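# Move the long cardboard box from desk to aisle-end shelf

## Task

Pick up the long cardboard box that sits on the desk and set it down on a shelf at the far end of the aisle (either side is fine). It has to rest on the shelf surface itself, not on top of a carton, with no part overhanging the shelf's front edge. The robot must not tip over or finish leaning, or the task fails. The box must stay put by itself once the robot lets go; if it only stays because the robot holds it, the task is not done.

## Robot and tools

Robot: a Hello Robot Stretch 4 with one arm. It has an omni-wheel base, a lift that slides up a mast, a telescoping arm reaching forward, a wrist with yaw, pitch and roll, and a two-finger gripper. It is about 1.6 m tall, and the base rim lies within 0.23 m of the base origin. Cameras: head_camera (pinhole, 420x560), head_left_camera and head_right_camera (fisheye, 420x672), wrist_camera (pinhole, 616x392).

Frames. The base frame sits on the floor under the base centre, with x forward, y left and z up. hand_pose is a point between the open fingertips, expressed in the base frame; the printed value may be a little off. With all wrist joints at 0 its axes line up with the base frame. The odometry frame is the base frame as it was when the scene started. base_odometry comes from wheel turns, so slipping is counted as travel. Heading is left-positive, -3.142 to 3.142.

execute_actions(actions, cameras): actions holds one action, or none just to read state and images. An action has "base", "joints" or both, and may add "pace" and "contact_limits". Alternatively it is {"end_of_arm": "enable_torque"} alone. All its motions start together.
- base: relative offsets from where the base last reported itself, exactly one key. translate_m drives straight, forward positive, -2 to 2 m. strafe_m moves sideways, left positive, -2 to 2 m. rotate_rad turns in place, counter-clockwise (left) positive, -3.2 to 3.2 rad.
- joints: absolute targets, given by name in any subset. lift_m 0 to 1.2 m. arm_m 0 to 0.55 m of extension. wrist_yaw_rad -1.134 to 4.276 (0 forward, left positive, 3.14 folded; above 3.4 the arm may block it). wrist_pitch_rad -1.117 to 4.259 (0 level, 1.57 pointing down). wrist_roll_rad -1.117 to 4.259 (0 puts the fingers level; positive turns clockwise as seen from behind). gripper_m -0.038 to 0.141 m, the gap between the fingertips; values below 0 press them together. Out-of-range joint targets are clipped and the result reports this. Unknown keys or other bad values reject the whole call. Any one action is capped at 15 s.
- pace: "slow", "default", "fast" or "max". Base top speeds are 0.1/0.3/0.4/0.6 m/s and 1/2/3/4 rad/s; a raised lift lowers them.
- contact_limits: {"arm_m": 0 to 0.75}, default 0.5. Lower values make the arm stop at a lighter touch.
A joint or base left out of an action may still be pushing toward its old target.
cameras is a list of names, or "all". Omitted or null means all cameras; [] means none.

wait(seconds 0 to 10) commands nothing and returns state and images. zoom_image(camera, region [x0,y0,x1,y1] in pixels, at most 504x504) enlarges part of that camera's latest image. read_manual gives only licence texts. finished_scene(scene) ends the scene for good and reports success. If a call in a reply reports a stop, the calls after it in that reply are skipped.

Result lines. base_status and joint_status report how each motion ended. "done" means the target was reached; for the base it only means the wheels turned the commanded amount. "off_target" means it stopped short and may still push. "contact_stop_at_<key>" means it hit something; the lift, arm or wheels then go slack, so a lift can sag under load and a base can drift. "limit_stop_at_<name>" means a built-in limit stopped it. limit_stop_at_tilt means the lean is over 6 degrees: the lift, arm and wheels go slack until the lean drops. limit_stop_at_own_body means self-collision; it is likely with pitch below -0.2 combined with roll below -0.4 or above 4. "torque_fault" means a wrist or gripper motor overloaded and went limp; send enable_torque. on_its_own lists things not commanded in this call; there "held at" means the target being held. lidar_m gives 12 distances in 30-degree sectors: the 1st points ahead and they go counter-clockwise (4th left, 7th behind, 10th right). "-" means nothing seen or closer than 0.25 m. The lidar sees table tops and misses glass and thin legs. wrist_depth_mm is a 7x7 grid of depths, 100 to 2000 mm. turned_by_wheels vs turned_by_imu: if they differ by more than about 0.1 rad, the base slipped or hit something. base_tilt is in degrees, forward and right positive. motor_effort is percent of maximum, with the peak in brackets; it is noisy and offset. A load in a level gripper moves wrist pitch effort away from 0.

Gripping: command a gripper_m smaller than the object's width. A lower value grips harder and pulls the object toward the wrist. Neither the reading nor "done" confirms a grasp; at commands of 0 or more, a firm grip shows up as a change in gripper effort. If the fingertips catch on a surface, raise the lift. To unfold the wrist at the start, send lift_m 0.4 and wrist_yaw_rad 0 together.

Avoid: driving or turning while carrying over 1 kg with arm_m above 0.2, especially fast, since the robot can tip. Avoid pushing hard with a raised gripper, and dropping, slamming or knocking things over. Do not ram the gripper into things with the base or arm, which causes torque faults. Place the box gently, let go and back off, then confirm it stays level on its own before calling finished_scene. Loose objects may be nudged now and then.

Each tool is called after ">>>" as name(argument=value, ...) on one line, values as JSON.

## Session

>>> execute_actions(actions=[])

Scene clock: 0.00 s.
base_odometry: x=+0.000 y=+0.000 heading=+0.000 (m, m, rad; odometry frame)
turned_by_wheels: +0.000 (rad since the last result)
turned_by_imu: +0.000 (rad since the last result)
base_tilt: forward=-0.5 right=+1.3 (deg)
lidar_m: 1.69 1.79 2.35 1.46 1.53 2.08 2.02 0.85 0.72 0.61 0.62 1.76
base_status: not commanded
joint_positions: lift_m=+0.144 arm_m=+0.001 wrist_yaw_rad=+3.051 wrist_pitch_rad=-0.009 wrist_roll_rad=+0.002 gripper_m=+0.057
joint_status: not commanded
motor_effort: lift_m=+19 arm_m=+0 wrist_yaw_rad=-1 wrist_pitch_rad=-6 wrist_roll_rad=+0 gripper_m=-4 wheel_0=+0 wheel_1=+0 wheel_2=+0 (%)
hand_pose: x=-0.1071 y=+0.1130 z=+0.3248 quat_wxyz=(+0.045, +0.005, +0.001, +0.999) (m; base frame)
wrist_depth_mm: 117 135 - - - - - / 107 136 - - - - - / 112 137 - - - - - / 134 175 - - - - - / - - - 1921 1863 1863 1863 / 1118 1118 193 1098 195 1098 1060 / 788 723 768 - 759 715 741
pictures: head_camera, head_left_camera, head_right_camera, wrist_camera
Images, in order (width x height): head_camera 420x560, head_left_camera 420x672, head_right_camera 420x672, wrist_camera 616x392.

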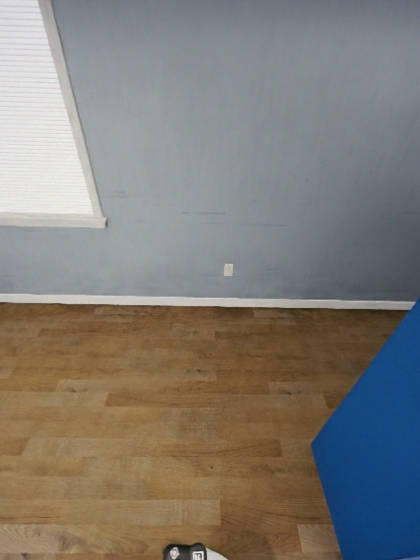

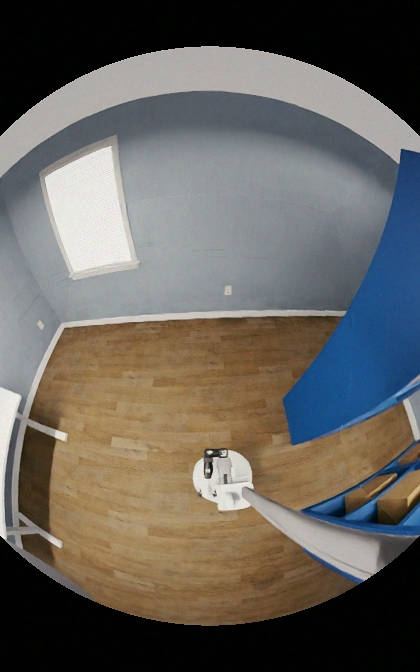

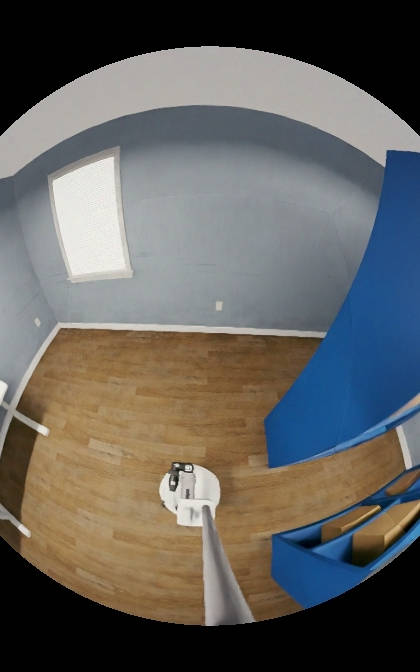

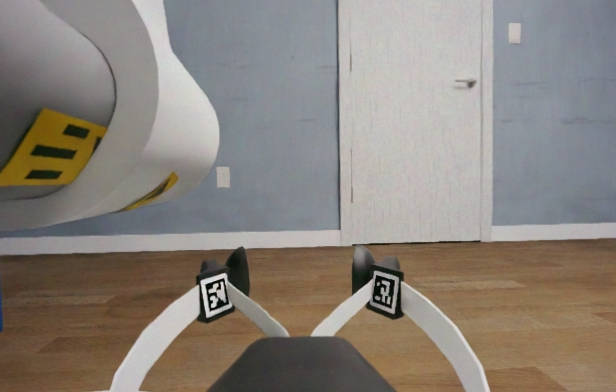

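>>> execute_actions(actions=[{"base":{"rotate_rad":1.54},"joints":{"lift_m":0.7},"pace":"fast"}])

Scene clock: 3.73 s.
base_odometry: x=+0.000 y=+0.000 heading=+1.540 (m, m, rad; odometry frame)
turned_by_wheels: +1.540 (rad since the last result)
turned_by_imu: +1.535 (rad since the last result)
base_tilt: forward=-0.5 right=+1.2 (deg)
lidar_m: 1.44 1.50 2.08 2.00 0.87 0.74 0.65 0.61 0.84 1.70 1.77 2.37
base_status: done
joint_positions: lift_m=+0.700 arm_m=+0.001 wrist_yaw_rad=+3.051 wrist_pitch_rad=-0.009 wrist_roll_rad=+0.002 gripper_m=+0.057
joint_status: all done
motor_effort: lift_m=+23(26) arm_m=+0(0) wrist_yaw_rad=+0(1) wrist_pitch_rad=-6(6) wrist_roll_rad=+0(1) gripper_m=-5(3) wheel_0=+0(6) wheel_1=+0(7) wheel_2=+0(9) (%)
hand_pose: x=-0.1071 y=+0.1130 z=+0.8806 quat_wxyz=(+0.045, +0.005, +0.001, +0.999) (m; base frame)
wrist_depth_mm: 117 135 - - 1281 750 768 / 107 136 - - 1661 759 778 / 112 137 - - 1618 759 788 / 135 175 - - 1576 768 788 / 683 699 1576 - 1118 778 788 / 683 691 193 - 195 768 788 / 691 699 1464 - 1182 768 809
pictures: head_camera, head_left_camera, head_right_camera, wrist_camera
Images, in order (width x height): head_camera 420x560, head_left_camera 420x672, head_right_camera 420x672, wrist_camera 616x392.

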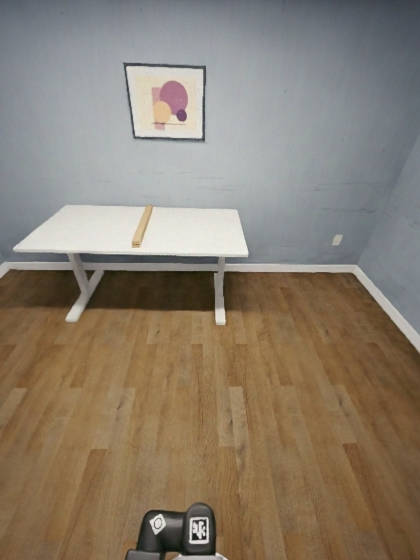

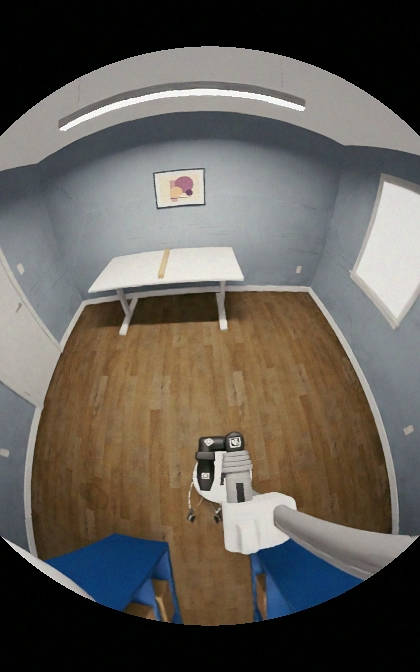

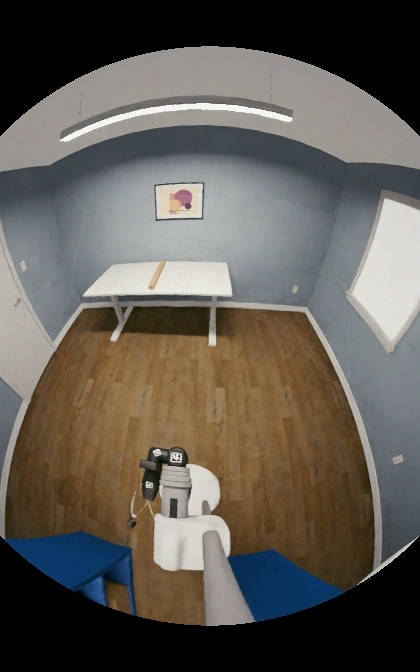

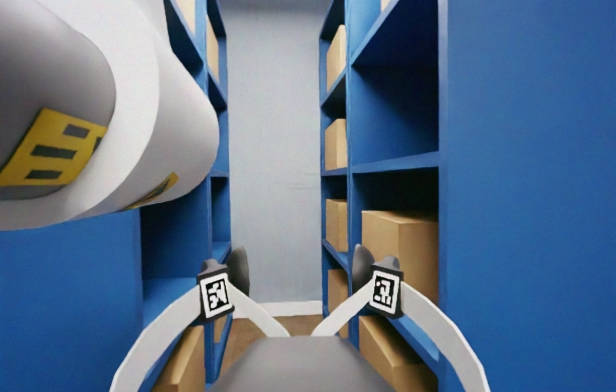

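>>> execute_actions(actions=[{"base":{"strafe_m":0.40},"joints":{"lift_m":1.0,"wrist_yaw_rad":3.14,"wrist_pitch_rad":1.57,"gripper_m":0.13},"pace":"fast"}], cameras=[])

>>> execute_actions(actions=[{"base":{"translate_m":1.25},"joints":{"arm_m":0.44},"pace":"fast"}])

Scene clock: 11.40 s.
base_odometry: x=-0.400 y=+0.012 heading=+1.540 (m, m, rad; odometry frame)
turned_by_wheels: +0.000 (rad since the last result)
turned_by_imu: +0.000 (rad since the last result)
base_tilt: forward=-0.5 right=+1.4 (deg)
lidar_m: 1.43 1.53 1.67 1.60 1.66 0.64 0.62 0.81 0.84 2.10 2.20 1.51
base_status: done
joint_positions: lift_m=+1.000 arm_m=+0.001 wrist_yaw_rad=+3.140 wrist_pitch_rad=+1.570 wrist_roll_rad=+0.002 gripper_m=+0.130
joint_status: all done
motor_effort: lift_m=+23(24) arm_m=+0(0) wrist_yaw_rad=+0(6) wrist_pitch_rad=+0(5) wrist_roll_rad=+0(1) gripper_m=-1(5) wheel_0=+0(11) wheel_1=-1(8) wheel_2=+0(1) (%)
hand_pose: x=+0.1722 y=+0.0874 z=+0.8894 quat_wxyz=(+0.001, -0.707, +0.001, +0.707) (m; base frame)
wrist_depth_mm: 1042 484 1078 1060 1078 1078 1098 / 1060 1078 866 878 1098 1098 1078 / 1060 1060 878 891 1098 1098 1098 / 1078 1078 904 1098 1118 1098 1098 / 1098 1098 1078 1098 1118 1098 1098 / 1098 1078 1098 1118 1098 1098 1138 / 1118 1098 1098 - 1138 1138 1138
pictures: none
No camera images: the call's "cameras" was empty. Leave "cameras" out to get every camera's image.

Scene clock: 16.43 s.
base_odometry: x=-0.361 y=+1.262 heading=+1.540 (m, m, rad; odometry frame)
turned_by_wheels: +0.000 (rad since the last result)
turned_by_imu: -0.010 (rad since the last result)
base_tilt: forward=-0.5 right=+1.3 (deg)
lidar_m: 0.25 0.25 0.32 1.59 1.68 2.30 1.88 1.93 2.20 2.04 0.31 0.25
base_status: done
joint_positions: lift_m=+1.000 arm_m=+0.439 wrist_yaw_rad=+3.140 wrist_pitch_rad=+1.570 wrist_roll_rad=+0.002 gripper_m=+0.130
joint_status: all done
motor_effort: lift_m=+23(23) arm_m=+5(5) wrist_yaw_rad=+0(1) wrist_pitch_rad=+0(1) wrist_roll_rad=+1(0) gripper_m=-2(2) wheel_0=-2(5) wheel_1=-1(6) wheel_2=+0(9) (%)
hand_pose: x=+0.6099 y=+0.0874 z=+0.8894 quat_wxyz=(+0.001, -0.707, +0.001, +0.707) (m; base frame)
wrist_depth_mm: 377 377 375 379 379 387 387 / 377 382 379 384 384 387 387 / 382 384 384 387 387 389 389 / 384 382 387 387 389 392 394 / 384 389 389 389 394 392 397 / 389 387 392 343 394 397 399 / 389 394 394 - 399 399 402
pictures: head_camera, head_left_camera, head_right_camera, wrist_camera
Images, in order (width x height): head_camera 420x560, head_left_camera 420x672, head_right_camera 420x672, wrist_camera 616x392.

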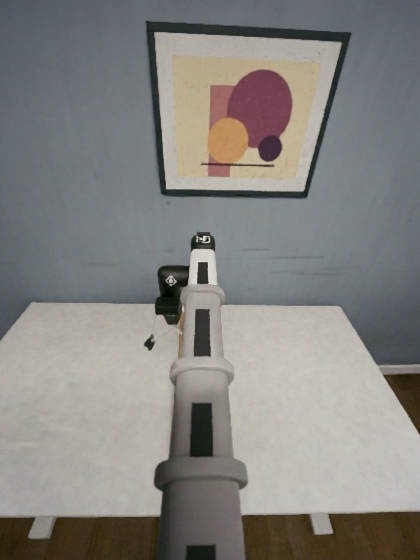

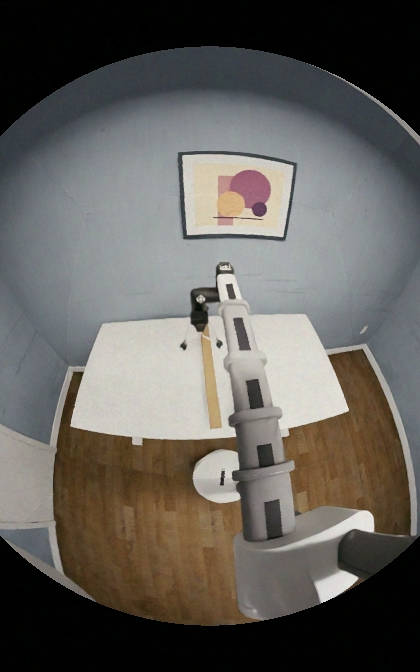

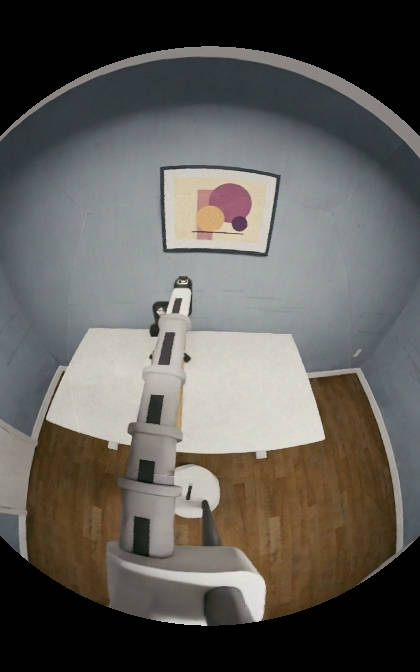

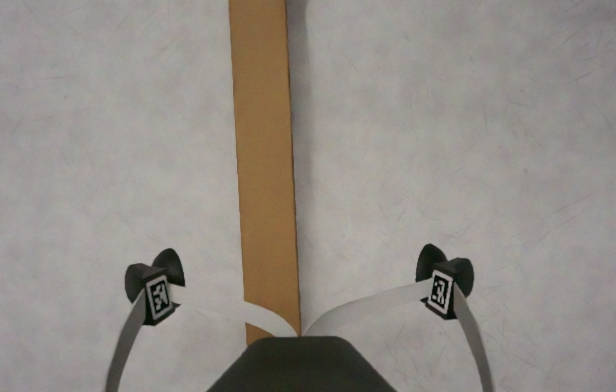

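>>> execute_actions(actions=[{"base":{"strafe_m":-0.025},"joints":{"arm_m":0.43,"lift_m":0.87,"wrist_roll_rad":-0.04,"gripper_m":0.1}}], cameras=["wrist_camera"])

>>> execute_actions(actions=[{"joints":{"gripper_m":0.0}}], cameras=[])

>>> execute_actions(actions=[{"joints":{"lift_m":0.93}}], cameras=["wrist_camera"])

>>> execute_actions(actions=[{"base":{"strafe_m":-0.2},"joints":{"arm_m":0.22,"wrist_roll_rad":0}}], cameras=[])

>>> execute_actions(actions=[{"base":{"rotate_rad":3.15}}])

Scene clock: 24.30 s.
base_odometry: x=-0.336 y=+1.261 heading=+1.540 (m, m, rad; odometry frame)
turned_by_wheels: +0.000 (rad since the last result)
turned_by_imu: +0.000 (rad since the last result)
base_tilt: forward=-0.5 right=+1.3 (deg)
lidar_m: 0.25 0.25 0.32 1.61 1.69 2.33 1.88 1.93 2.17 2.00 0.30 0.25
base_status: done
joint_positions: lift_m=+0.870 arm_m=+0.431 wrist_yaw_rad=+3.140 wrist_pitch_rad=+1.570 wrist_roll_rad=-0.040 gripper_m=+0.100
joint_status: all done
motor_effort: lift_m=+15(18) arm_m=-6(5) wrist_yaw_rad=+0(0) wrist_pitch_rad=-1(1) wrist_roll_rad=-2(3) gripper_m=-1(2) wheel_0=+1(7) wheel_1=+1(7) wheel_2=+0(1) (%)
hand_pose: x=+0.6018 y=+0.0874 z=+0.7601 quat_wxyz=(-0.013, -0.707, -0.013, +0.707) (m; base frame)
wrist_depth_mm: 251 252 253 206 255 257 257 / 253 254 255 207 257 259 258 / 254 256 256 208 259 260 262 / 256 259 258 210 260 262 263 / 258 258 260 211 262 264 265 / 259 262 212 213 264 266 266 / 262 264 263 - 266 267 268
pictures: wrist_camera
Images, in order (width x height): wrist_camera 616x392.

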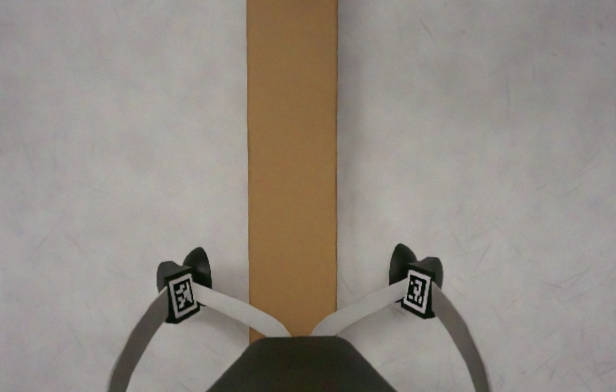

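Scene clock: 26.10 s.
base_odometry: x=-0.336 y=+1.261 heading=+1.540 (m, m, rad; odometry frame)
turned_by_wheels: +0.000 (rad since the last result)
turned_by_imu: +0.000 (rad since the last result)
base_tilt: forward=-0.5 right=+1.2 (deg)
lidar_m: 0.25 0.25 0.32 1.62 1.70 2.32 1.88 1.93 2.16 2.03 0.31 0.25
base_status: not commanded
joint_positions: lift_m=+0.870 arm_m=+0.431 wrist_yaw_rad=+3.140 wrist_pitch_rad=+1.570 wrist_roll_rad=-0.040 gripper_m=+0.001
joint_status: all done
motor_effort: lift_m=+15(15) arm_m=-5(5) wrist_yaw_rad=+0(0) wrist_pitch_rad=-1(1) wrist_roll_rad=-1(0) gripper_m=-22(25) wheel_0=+1(1) wheel_1=+1(1) wheel_2=+0(0) (%)
hand_pose: x=+0.6018 y=+0.0874 z=+0.7601 quat_wxyz=(-0.013, -0.707, -0.013, +0.707) (m; base frame)
wrist_depth_mm: 251 252 254 193 256 257 257 / 253 254 256 193 258 258 260 / 254 255 256 195 260 260 260 / 257 257 258 196 260 262 263 / 258 259 260 198 263 263 265 / 259 260 186 199 185 264 267 / 262 264 263 - 266 267 270
pictures: none
No camera images: the call's "cameras" was empty. Leave "cameras" out to get every camera's image.

Scene clock: 27.27 s.
base_odometry: x=-0.336 y=+1.261 heading=+1.540 (m, m, rad; odometry frame)
turned_by_wheels: +0.000 (rad since the last result)
turned_by_imu: +0.000 (rad since the last result)
base_tilt: forward=-0.5 right=+1.4 (deg)
lidar_m: 0.25 0.25 0.33 1.60 1.69 2.32 1.88 1.93 2.17 2.02 0.32 0.25
base_status: not commanded
joint_positions: lift_m=+0.930 arm_m=+0.431 wrist_yaw_rad=+3.140 wrist_pitch_rad=+1.570 wrist_roll_rad=-0.040 gripper_m=+0.001
joint_status: all done
motor_effort: lift_m=+23(22) arm_m=-5(5) wrist_yaw_rad=+0(0) wrist_pitch_rad=-1(1) wrist_roll_rad=+0(0) gripper_m=-22(21) wheel_0=+1(1) wheel_1=+1(1) wheel_2=+0(0) (%)
hand_pose: x=+0.6018 y=+0.0874 z=+0.8194 quat_wxyz=(-0.013, -0.707, -0.013, +0.707) (m; base frame)
wrist_depth_mm: 309 310 310 192 314 315 317 / 310 312 312 193 315 317 317 / 314 314 314 196 319 320 320 / 315 317 317 196 319 322 322 / 317 319 317 198 320 325 325 / 320 319 186 200 184 325 329 / 320 322 322 - 325 329 329
pictures: wrist_camera
Images, in order (width x height): wrist_camera 616x392.

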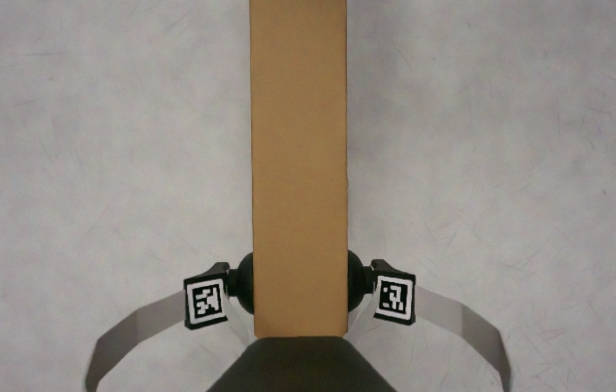

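Scene clock: 29.20 s.
base_odometry: x=-0.136 y=+1.255 heading=+1.540 (m, m, rad; odometry frame)
turned_by_wheels: +0.000 (rad since the last result)
turned_by_imu: +0.000 (rad since the last result)
base_tilt: forward=-0.6 right=+1.4 (deg)
lidar_m: 0.25 0.25 0.33 0.86 1.92 1.98 1.87 1.91 1.96 1.82 0.33 0.25
base_status: done
joint_positions: lift_m=+0.930 arm_m=+0.221 wrist_yaw_rad=+3.140 wrist_pitch_rad=+1.570 wrist_roll_rad=+0.000 gripper_m=+0.001
joint_status: all done
motor_effort: lift_m=+23(23) arm_m=-6(5) wrist_yaw_rad=-1(0) wrist_pitch_rad=+0(0) wrist_roll_rad=+3(4) gripper_m=-22(22) wheel_0=-2(8) wheel_1=+1(6) wheel_2=+1(1) (%)
hand_pose: x=+0.3918 y=+0.0874 z=+0.8194 quat_wxyz=(+0.000, -0.707, +0.000, +0.707) (m; base frame)
wrist_depth_mm: 976 976 788 192 1008 1008 1025 / 310 312 314 195 317 317 319 / 314 314 317 195 319 320 320 / 312 317 319 196 322 322 324 / 315 319 317 198 322 324 327 / 319 319 186 198 183 327 327 / 322 324 324 - 327 329 332
pictures: none
No camera images: the call's "cameras" was empty. Leave "cameras" out to get every camera's image.

Scene clock: 32.23 s.
base_odometry: x=-0.136 y=+1.255 heading=-1.593 (m, m, rad; odometry frame)
turned_by_wheels: +3.150 (rad since the last result)
turned_by_imu: +3.140 (rad since the last result)
base_tilt: forward=-0.6 right=+1.3 (deg)
lidar_m: 0.27 0.25 1.94 1.85 0.31 0.25 0.25 0.29 0.32 1.08 1.89 1.91
base_status: done
joint_positions: lift_m=+0.930 arm_m=+0.221 wrist_yaw_rad=+3.140 wrist_pitch_rad=+1.570 wrist_roll_rad=+0.000 gripper_m=+0.001
joint_status: not commanded
motor_effort: lift_m=+23(23) arm_m=-5(6) wrist_yaw_rad=+0(0) wrist_pitch_rad=-1(0) wrist_roll_rad=+1(2) gripper_m=-24(21) wheel_0=-1(6) wheel_1=+0(3) wheel_2=+2(7) (%)
hand_pose: x=+0.3918 y=+0.0874 z=+0.8194 quat_wxyz=(+0.000, -0.707, +0.000, +0.707) (m; base frame)
wrist_depth_mm: 976 991 798 193 1025 1008 1008 / 991 991 798 194 1008 1025 1008 / 991 1008 991 195 1008 1008 1025 / 1008 1008 1008 196 1008 1025 1025 / 1042 1025 1025 198 1042 1060 1042 / 1025 1042 186 200 184 1042 1060 / 1025 1042 1025 - 1060 1078 1060
pictures: head_camera, head_left_camera, head_right_camera, wrist_camera
Images, in order (width x height): head_camera 420x560, head_left_camera 420x672, head_right_camera 420x672, wrist_camera 616x392.

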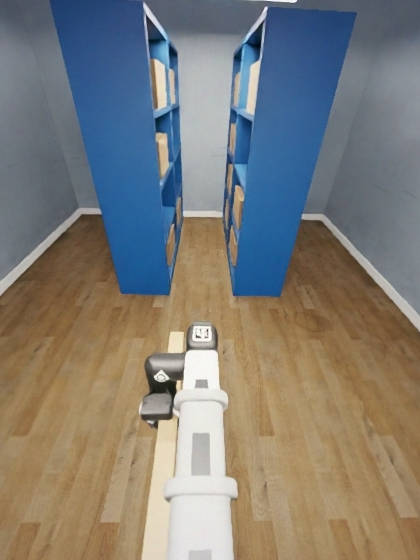

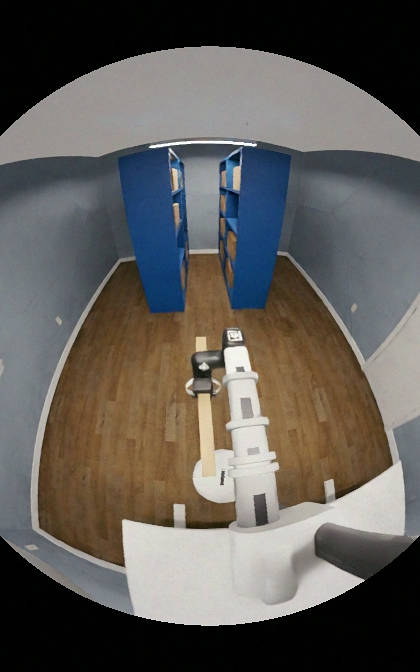

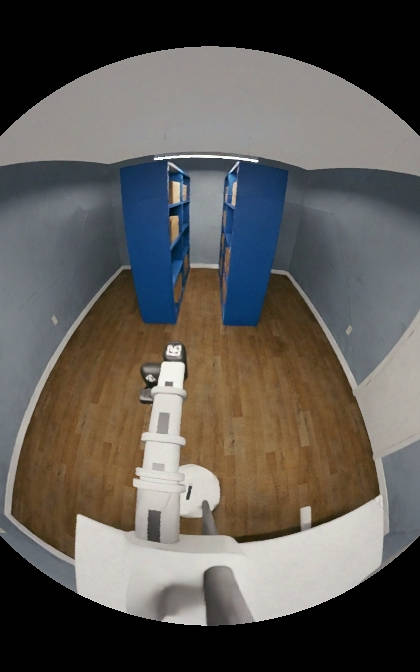

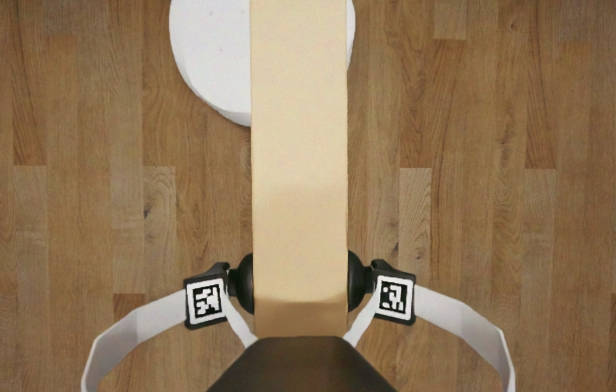

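>>> execute_actions(actions=[{"base":{"rotate_rad":0.025}}], cameras=[])

>>> execute_actions(actions=[{"base":{"translate_m":1.65},"pace":"fast"}])

Scene clock: 34.40 s.
base_odometry: x=-0.136 y=+1.255 heading=-1.568 (m, m, rad; odometry frame)
turned_by_wheels: +0.025 (rad since the last result)
turned_by_imu: +0.025 (rad since the last result)
base_tilt: forward=-0.5 right=+1.3 (deg)
lidar_m: 0.25 0.25 1.92 1.86 0.32 0.25 0.26 0.30 0.33 1.06 1.90 1.90
base_status: done
joint_positions: lift_m=+0.930 arm_m=+0.221 wrist_yaw_rad=+3.140 wrist_pitch_rad=+1.570 wrist_roll_rad=+0.000 gripper_m=+0.001
joint_status: not commanded
motor_effort: lift_m=+23(23) arm_m=-5(5) wrist_yaw_rad=-1(0) wrist_pitch_rad=+0(0) wrist_roll_rad=+1(1) gripper_m=-21(24) wheel_0=+0(4) wheel_1=+0(5) wheel_2=+1(3) (%)
hand_pose: x=+0.3918 y=+0.0874 z=+0.8194 quat_wxyz=(+0.000, -0.707, +0.000, +0.707) (m; base frame)
wrist_depth_mm: 991 976 798 193 1025 1008 1025 / 1008 1008 809 194 1008 1008 1025 / 1008 1025 1008 195 1025 1025 1025 / 1008 1008 1025 196 1025 1025 1042 / 1025 1025 1025 197 1042 1042 1042 / 1025 1008 186 200 184 1060 1042 / 1025 1042 1008 - 1042 1042 1060
pictures: none
No camera images: the call's "cameras" was empty. Leave "cameras" out to get every camera's image.

Scene clock: 40.30 s.
base_odometry: x=-0.132 y=-0.395 heading=-1.568 (m, m, rad; odometry frame)
turned_by_wheels: +0.000 (rad since the last result)
turned_by_imu: -0.012 (rad since the last result)
base_tilt: forward=-0.5 right=+1.4 (deg)
lidar_m: 0.25 0.25 0.33 1.82 1.94 2.68 1.90 1.97 1.97 0.76 0.37 0.47
base_status: done
joint_positions: lift_m=+0.930 arm_m=+0.221 wrist_yaw_rad=+3.140 wrist_pitch_rad=+1.570 wrist_roll_rad=+0.000 gripper_m=+0.001
joint_status: not commanded
motor_effort: lift_m=+23(23) arm_m=-5(5) wrist_yaw_rad=-1(0) wrist_pitch_rad=+0(0) wrist_roll_rad=+1(1) gripper_m=-24(20) wheel_0=-2(6) wheel_1=-1(5) wheel_2=+1(8) (%)
hand_pose: x=+0.3918 y=+0.0874 z=+0.8194 quat_wxyz=(+0.000, -0.707, +0.000, +0.707) (m; base frame)
wrist_depth_mm: 1008 991 798 192 1008 1008 298 / 991 991 809 194 1008 382 298 / 866 991 1008 195 946 500 508 / 931 931 1025 197 946 508 512 / 946 946 1025 198 960 512 508 / 798 866 186 199 184 517 517 / 699 960 1025 - 707 517 521
pictures: head_camera, head_left_camera, head_right_camera, wrist_camera
Images, in order (width x height): head_camera 420x560, head_left_camera 420x672, head_right_camera 420x672, wrist_camera 616x392.

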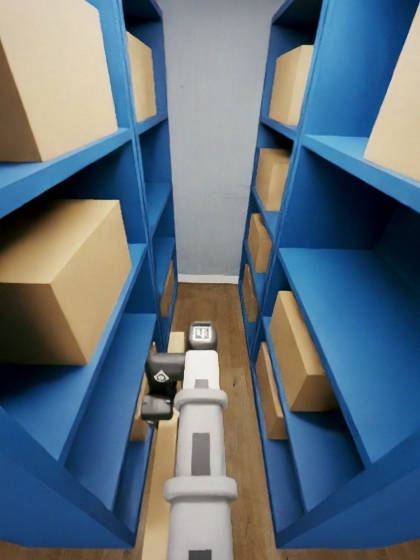

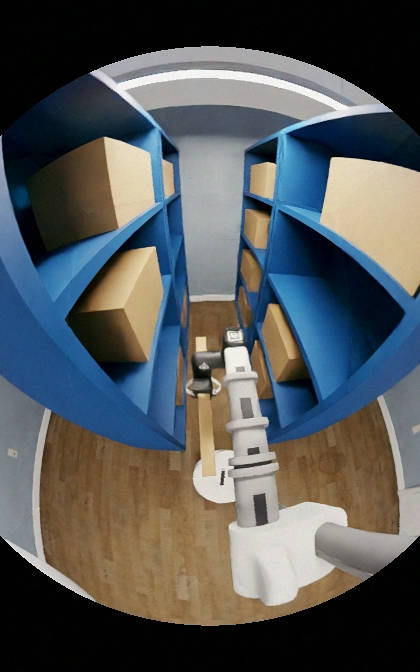

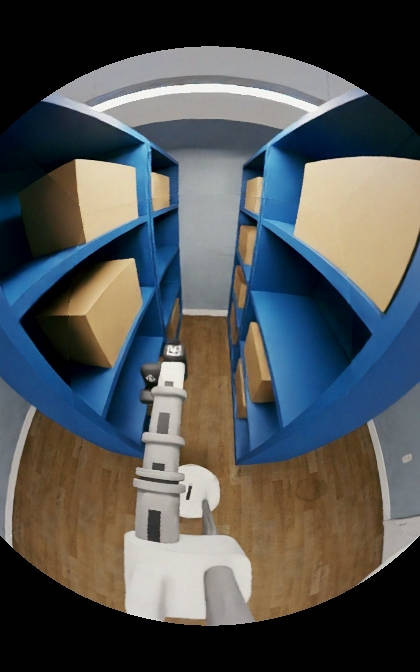

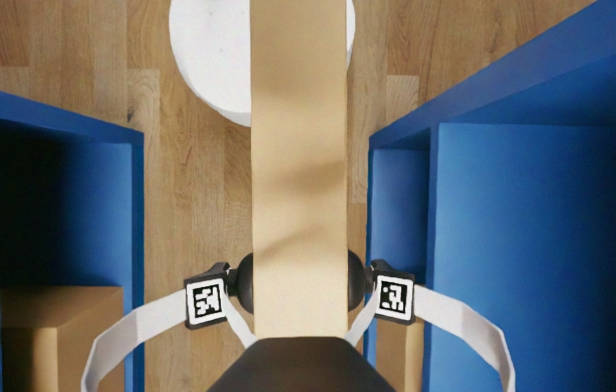

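Slightly left; nudge right, then go on.

>>> execute_actions(actions=[{"base":{"strafe_m":-0.03}}], cameras=[])

>>> execute_actions(actions=[{"base":{"translate_m":1.14},"joints":{"lift_m":1.15,"arm_m":0.33},"pace":"fast"}], cameras=["head_camera"])

>>> execute_actions(actions=[{"base":{"rotate_rad":0.22},"joints":{"wrist_yaw_rad":2.92}}])

Scene clock: 44.90 s.
base_odometry: x=-0.162 y=-0.395 heading=-1.568 (m, m, rad; odometry frame)
turned_by_wheels: +0.000 (rad since the last result)
turned_by_imu: +0.000 (rad since the last result)
base_tilt: forward=-0.4 right=+1.4 (deg)
lidar_m: 0.25 0.25 0.35 1.86 1.96 2.70 1.89 1.95 1.92 0.76 0.34 0.41
base_status: done
joint_positions: lift_m=+0.930 arm_m=+0.221 wrist_yaw_rad=+3.140 wrist_pitch_rad=+1.570 wrist_roll_rad=+0.000 gripper_m=+0.001
joint_status: not commanded
motor_effort: lift_m=+23(23) arm_m=-5(5) wrist_yaw_rad=+0(0) wrist_pitch_rad=-1(0) wrist_roll_rad=+2(1) gripper_m=-21(22) wheel_0=-2(6) wheel_1=+0(13) wheel_2=+1(1) (%)
hand_pose: x=+0.3918 y=+0.0874 z=+0.8194 quat_wxyz=(+0.000, -0.707, +0.000, +0.707) (m; base frame)
wrist_depth_mm: 991 991 798 193 991 1008 1008 / 1008 1025 798 194 1025 559 327 / 866 946 991 194 960 504 504 / 946 931 1025 196 946 512 508 / 946 946 1025 197 976 512 512 / 732 809 186 199 184 517 512 / 691 946 1025 - 788 517 521
pictures: none
No camera images: the call's "cameras" was empty. Leave "cameras" out to get every camera's image.

Scene clock: 49.37 s.
base_odometry: x=-0.159 y=-1.535 heading=-1.569 (m, m, rad; odometry frame)
turned_by_wheels: +0.000 (rad since the last result)
turned_by_imu: -0.009 (rad since the last result)
base_tilt: forward=-0.5 right=+1.3 (deg)
lidar_m: 0.27 0.25 0.30 0.26 0.30 0.42 - 0.43 0.31 0.29 0.29 0.44
base_status: done
joint_positions: lift_m=+1.150 arm_m=+0.329 wrist_yaw_rad=+3.140 wrist_pitch_rad=+1.570 wrist_roll_rad=+0.000 gripper_m=+0.001
joint_status: all done
motor_effort: lift_m=+23(25) arm_m=+5(5) wrist_yaw_rad=+0(1) wrist_pitch_rad=+0(1) wrist_roll_rad=+1(1) gripper_m=-23(23) wheel_0=+0(6) wheel_1=-1(5) wheel_2=+1(10) (%)
hand_pose: x=+0.4999 y=+0.0874 z=+1.0394 quat_wxyz=(+0.000, -0.707, +0.000, +0.707) (m; base frame)
wrist_depth_mm: 699 1042 1008 193 904 707 293 / 699 1138 1205 193 1138 715 294 / 707 1042 1229 195 991 715 293 / 627 946 1229 196 904 723 293 / 621 946 1229 197 732 741 291 / 627 750 187 199 184 741 291 / 634 891 1008 - 741 750 290
pictures: head_camera
Images, in order (width x height): head_camera 420x560.

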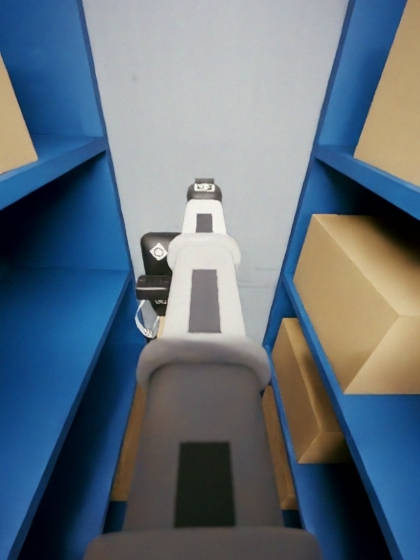

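Scene clock: 50.53 s.
base_odometry: x=-0.159 y=-1.535 heading=-1.349 (m, m, rad; odometry frame)
turned_by_wheels: +0.220 (rad since the last result)
turned_by_imu: +0.219 (rad since the last result)
base_tilt: forward=-0.5 right=+1.4 (deg)
lidar_m: 0.35 0.25 0.28 0.26 0.32 0.56 0.71 0.36 0.30 0.28 0.35 0.58
base_status: done
joint_positions: lift_m=+1.150 arm_m=+0.329 wrist_yaw_rad=+2.920 wrist_pitch_rad=+1.570 wrist_roll_rad=+0.000 gripper_m=+0.001
joint_status: all done
motor_effort: lift_m=+23(23) arm_m=+5(5) wrist_yaw_rad=-2(5) wrist_pitch_rad=+0(0) wrist_roll_rad=+1(1) gripper_m=-24(22) wheel_0=-2(5) wheel_1=-1(4) wheel_2=+0(6) (%)
hand_pose: x=+0.5190 y=+0.0853 z=+1.0394 quat_wxyz=(+0.078, -0.703, +0.078, +0.703) (m; base frame)
wrist_depth_mm: 831 1118 976 193 699 265 266 / 1138 1118 1008 193 707 266 267 / 904 1118 1205 195 715 268 270 / 878 1138 1205 196 723 271 271 / 904 1182 1229 197 289 273 274 / 917 1118 187 199 184 274 276 / 759 946 1008 - 732 276 278
pictures: head_camera, head_left_camera, head_right_camera, wrist_camera
Images, in order (width x height): head_camera 420x560, head_left_camera 420x672, head_right_camera 420x672, wrist_camera 616x392.

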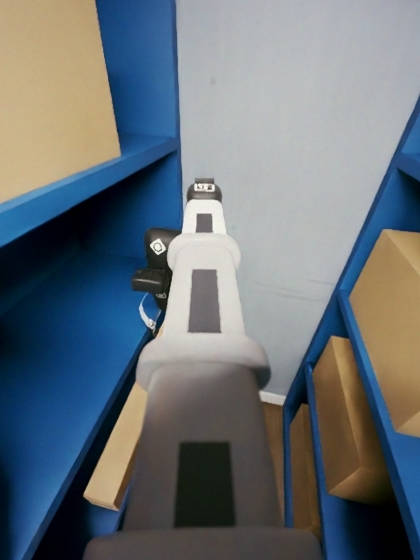

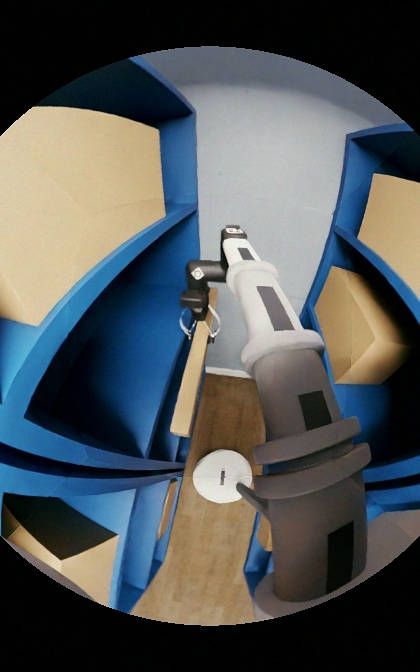

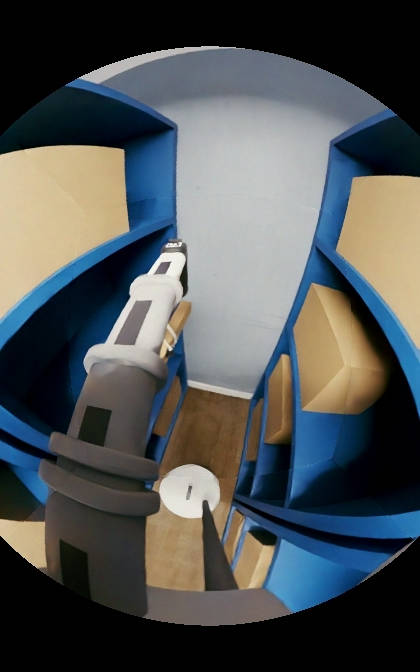

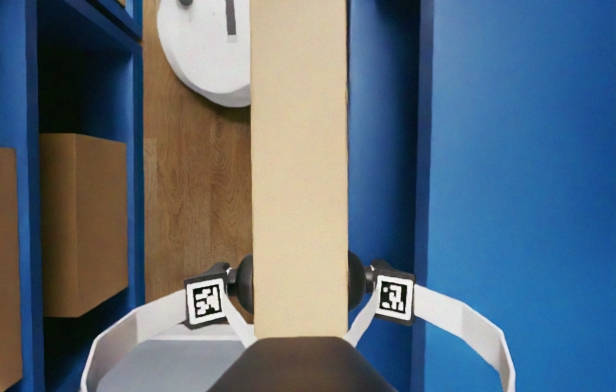

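>>> execute_actions(actions=[{"base":{"rotate_rad":0.27},"joints":{"wrist_yaw_rad":2.64,"arm_m":0.345,"lift_m":1.138},"pace":"slow"}], cameras=["wrist_camera"])

>>> execute_actions(actions=[{"joints":{"arm_m":0.38},"contact_limits":{"arm_m":0.1},"pace":"slow"}])

Scene clock: 54.83 s.
base_odometry: x=-0.159 y=-1.536 heading=-1.079 (m, m, rad; odometry frame)
turned_by_wheels: +0.270 (rad since the last result)
turned_by_imu: +0.269 (rad since the last result)
base_tilt: forward=-0.5 right=+1.2 (deg)
lidar_m: 0.40 0.28 0.26 0.30 0.40 3.02 0.48 0.30 0.29 0.31 0.43 0.90
base_status: done
joint_positions: lift_m=+1.138 arm_m=+0.344 wrist_yaw_rad=+2.640 wrist_pitch_rad=+1.570 wrist_roll_rad=+0.000 gripper_m=+0.001
joint_status: all done
motor_effort: lift_m=+15(23) arm_m=+6(7) wrist_yaw_rad=-1(3) wrist_pitch_rad=+0(1) wrist_roll_rad=+2(2) gripper_m=-26(21) wheel_0=-1(4) wheel_1=+0(7) wheel_2=+1(5) (%)
hand_pose: x=+0.5567 y=+0.0768 z=+1.0281 quat_wxyz=(+0.175, -0.685, +0.175, +0.685) (m; base frame)
wrist_depth_mm: 991 991 991 192 252 254 254 / 1118 1008 1025 194 255 255 256 / 1138 1182 1205 195 256 257 258 / 976 1205 1205 197 257 258 259 / 960 1229 1229 198 259 260 263 / 960 1160 186 199 183 263 263 / 1025 1025 1098 - 263 264 266
pictures: wrist_camera
Images, in order (width x height): wrist_camera 616x392.

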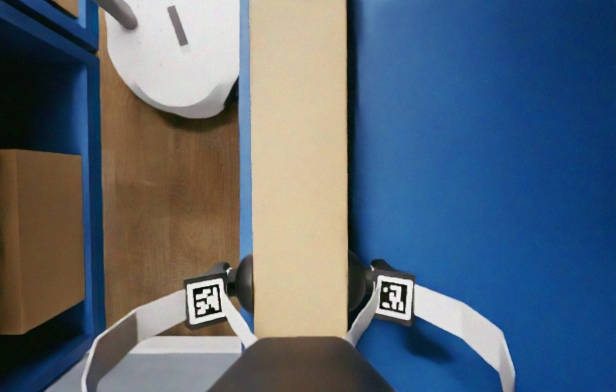

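Scene clock: 56.30 s.
base_odometry: x=-0.159 y=-1.536 heading=-1.079 (m, m, rad; odometry frame)
turned_by_wheels: +0.000 (rad since the last result)
turned_by_imu: +0.000 (rad since the last result)
base_tilt: forward=-0.5 right=+1.3 (deg)
lidar_m: 0.39 0.29 0.26 0.30 0.40 3.04 0.48 0.30 0.27 0.29 0.41 0.89
base_status: not commanded
joint_positions: lift_m=+1.138 arm_m=+0.379 wrist_yaw_rad=+2.640 wrist_pitch_rad=+1.570 wrist_roll_rad=+0.000 gripper_m=+0.001
joint_status: all done
motor_effort: lift_m=+15(15) arm_m=+6(6) wrist_yaw_rad=-1(2) wrist_pitch_rad=-1(0) wrist_roll_rad=+1(0) gripper_m=-24(24) wheel_0=-1(1) wheel_1=+0(0) wheel_2=+1(1) (%)
contact_limits: arm_m 0.1
hand_pose: x=+0.5917 y=+0.0768 z=+1.0281 quat_wxyz=(+0.175, -0.685, +0.175, +0.685) (m; base frame)
wrist_depth_mm: 1008 991 251 192 253 255 254 / 1118 1205 253 194 254 254 255 / 1138 1229 255 196 255 257 259 / 1008 1205 256 196 258 258 259 / 976 1229 257 198 260 259 262 / 1118 1182 186 199 184 262 264 / 976 976 946 - 264 263 266
pictures: head_camera, head_left_camera, head_right_camera, wrist_camera
Images, in order (width x height): head_camera 420x560, head_left_camera 420x672, head_right_camera 420x672, wrist_camera 616x392.

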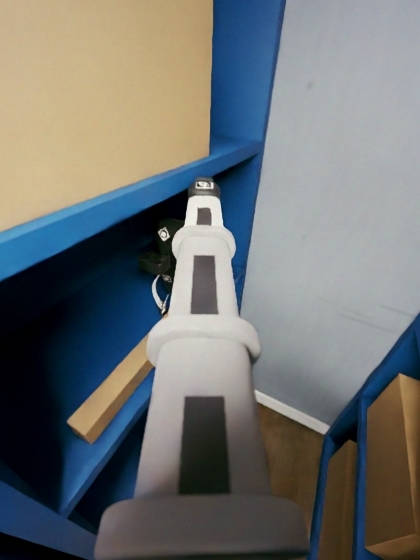

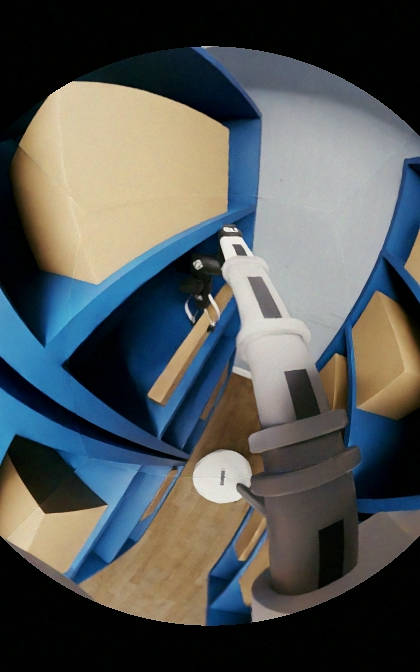

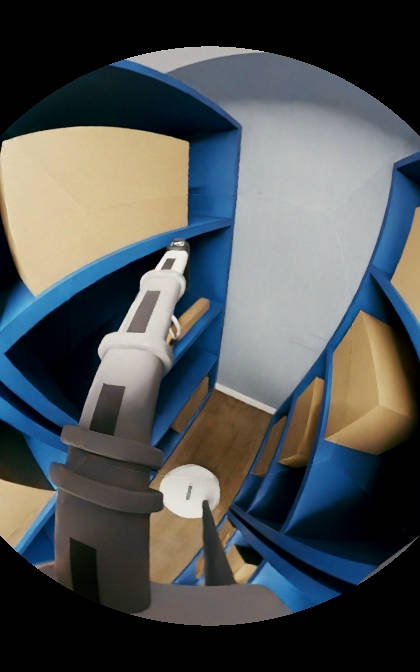

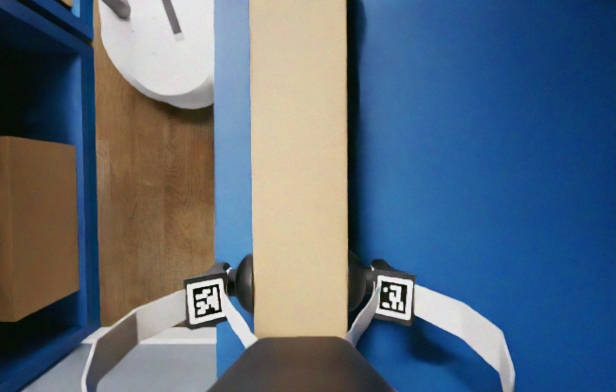

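>>> execute_actions(actions=[{"joints":{"gripper_m":0.1}}], cameras=[])

>>> execute_actions(actions=[{"joints":{"wrist_pitch_rad":0.8}}], cameras=["wrist_camera","head_left_camera"])

Scene clock: 60.10 s.
base_odometry: x=-0.159 y=-1.536 heading=-1.079 (m, m, rad; odometry frame)
turned_by_wheels: +0.000 (rad since the last result)
turned_by_imu: +0.000 (rad since the last result)
base_tilt: forward=-0.5 right=+1.4 (deg)
lidar_m: 0.40 0.28 0.26 0.29 0.41 3.02 0.45 0.31 0.29 0.30 0.43 0.89
base_status: not commanded
joint_positions: lift_m=+1.138 arm_m=+0.379 wrist_yaw_rad=+2.640 wrist_pitch_rad=+1.570 wrist_roll_rad=+0.000 gripper_m=+0.100
joint_status: all done
motor_effort: lift_m=+15(15) arm_m=+5(6) wrist_yaw_rad=-1(1) wrist_pitch_rad=+0(1) wrist_roll_rad=+1(1) gripper_m=-1(25) wheel_0=-1(1) wheel_1=+0(0) wheel_2=+0(1) (%)
hand_pose: x=+0.5917 y=+0.0768 z=+1.0281 quat_wxyz=(+0.175, -0.685, +0.175, +0.685) (m; base frame)
wrist_depth_mm: 1008 976 251 203 254 254 255 / 1138 1205 253 205 254 255 257 / 1118 1205 254 206 256 256 257 / 991 1205 256 208 257 259 262 / 1008 1229 258 208 259 260 260 / 1138 1205 209 210 260 263 263 / 976 960 946 - 264 264 266
pictures: none
No camera images: the call's "cameras" was empty. Leave "cameras" out to get every camera's image.

Scene clock: 61.10 s.
base_odometry: x=-0.159 y=-1.536 heading=-1.079 (m, m, rad; odometry frame)
turned_by_wheels: +0.000 (rad since the last result)
turned_by_imu: +0.000 (rad since the last result)
base_tilt: forward=-0.6 right=+1.3 (deg)
lidar_m: 0.40 0.28 0.26 0.29 0.42 3.01 0.48 0.30 0.28 0.30 0.43 0.91
base_status: not commanded
joint_positions: lift_m=+1.138 arm_m=+0.379 wrist_yaw_rad=+2.640 wrist_pitch_rad=+0.802 wrist_roll_rad=+0.000 gripper_m=+0.100
joint_status: all done
motor_effort: lift_m=+15(15) arm_m=+5(5) wrist_yaw_rad=-1(1) wrist_pitch_rad=-6(8) wrist_roll_rad=+1(1) gripper_m=-2(1) wheel_0=-1(1) wheel_1=+0(0) wheel_2=+0(0) (%)
hand_pose: x=+0.4161 y=+0.1731 z=+1.1092 quat_wxyz=(+0.228, -0.378, +0.097, +0.892) (m; base frame)
wrist_depth_mm: 1255 - - 349 349 347 347 / 976 1499 - 392 392 392 394 / 976 1661 1921 449 452 445 449 / 854 1576 1708 394 418 415 418 / 878 1397 1464 324 368 370 370 / 946 904 329 278 319 330 332 / 1098 1008 1042 - 301 296 301
pictures: head_left_camera, wrist_camera
Images, in order (width x height): head_left_camera 420x672, wrist_camera 616x392.

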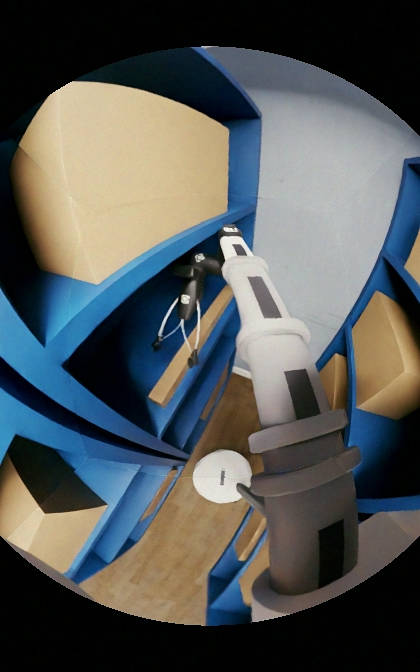

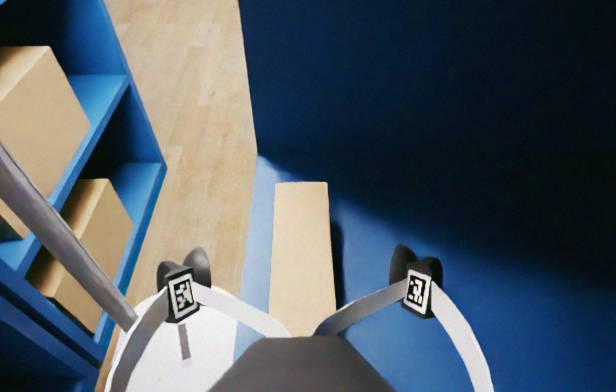

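>>> finished_scene(scene=2)

The scene is finished: the task was done.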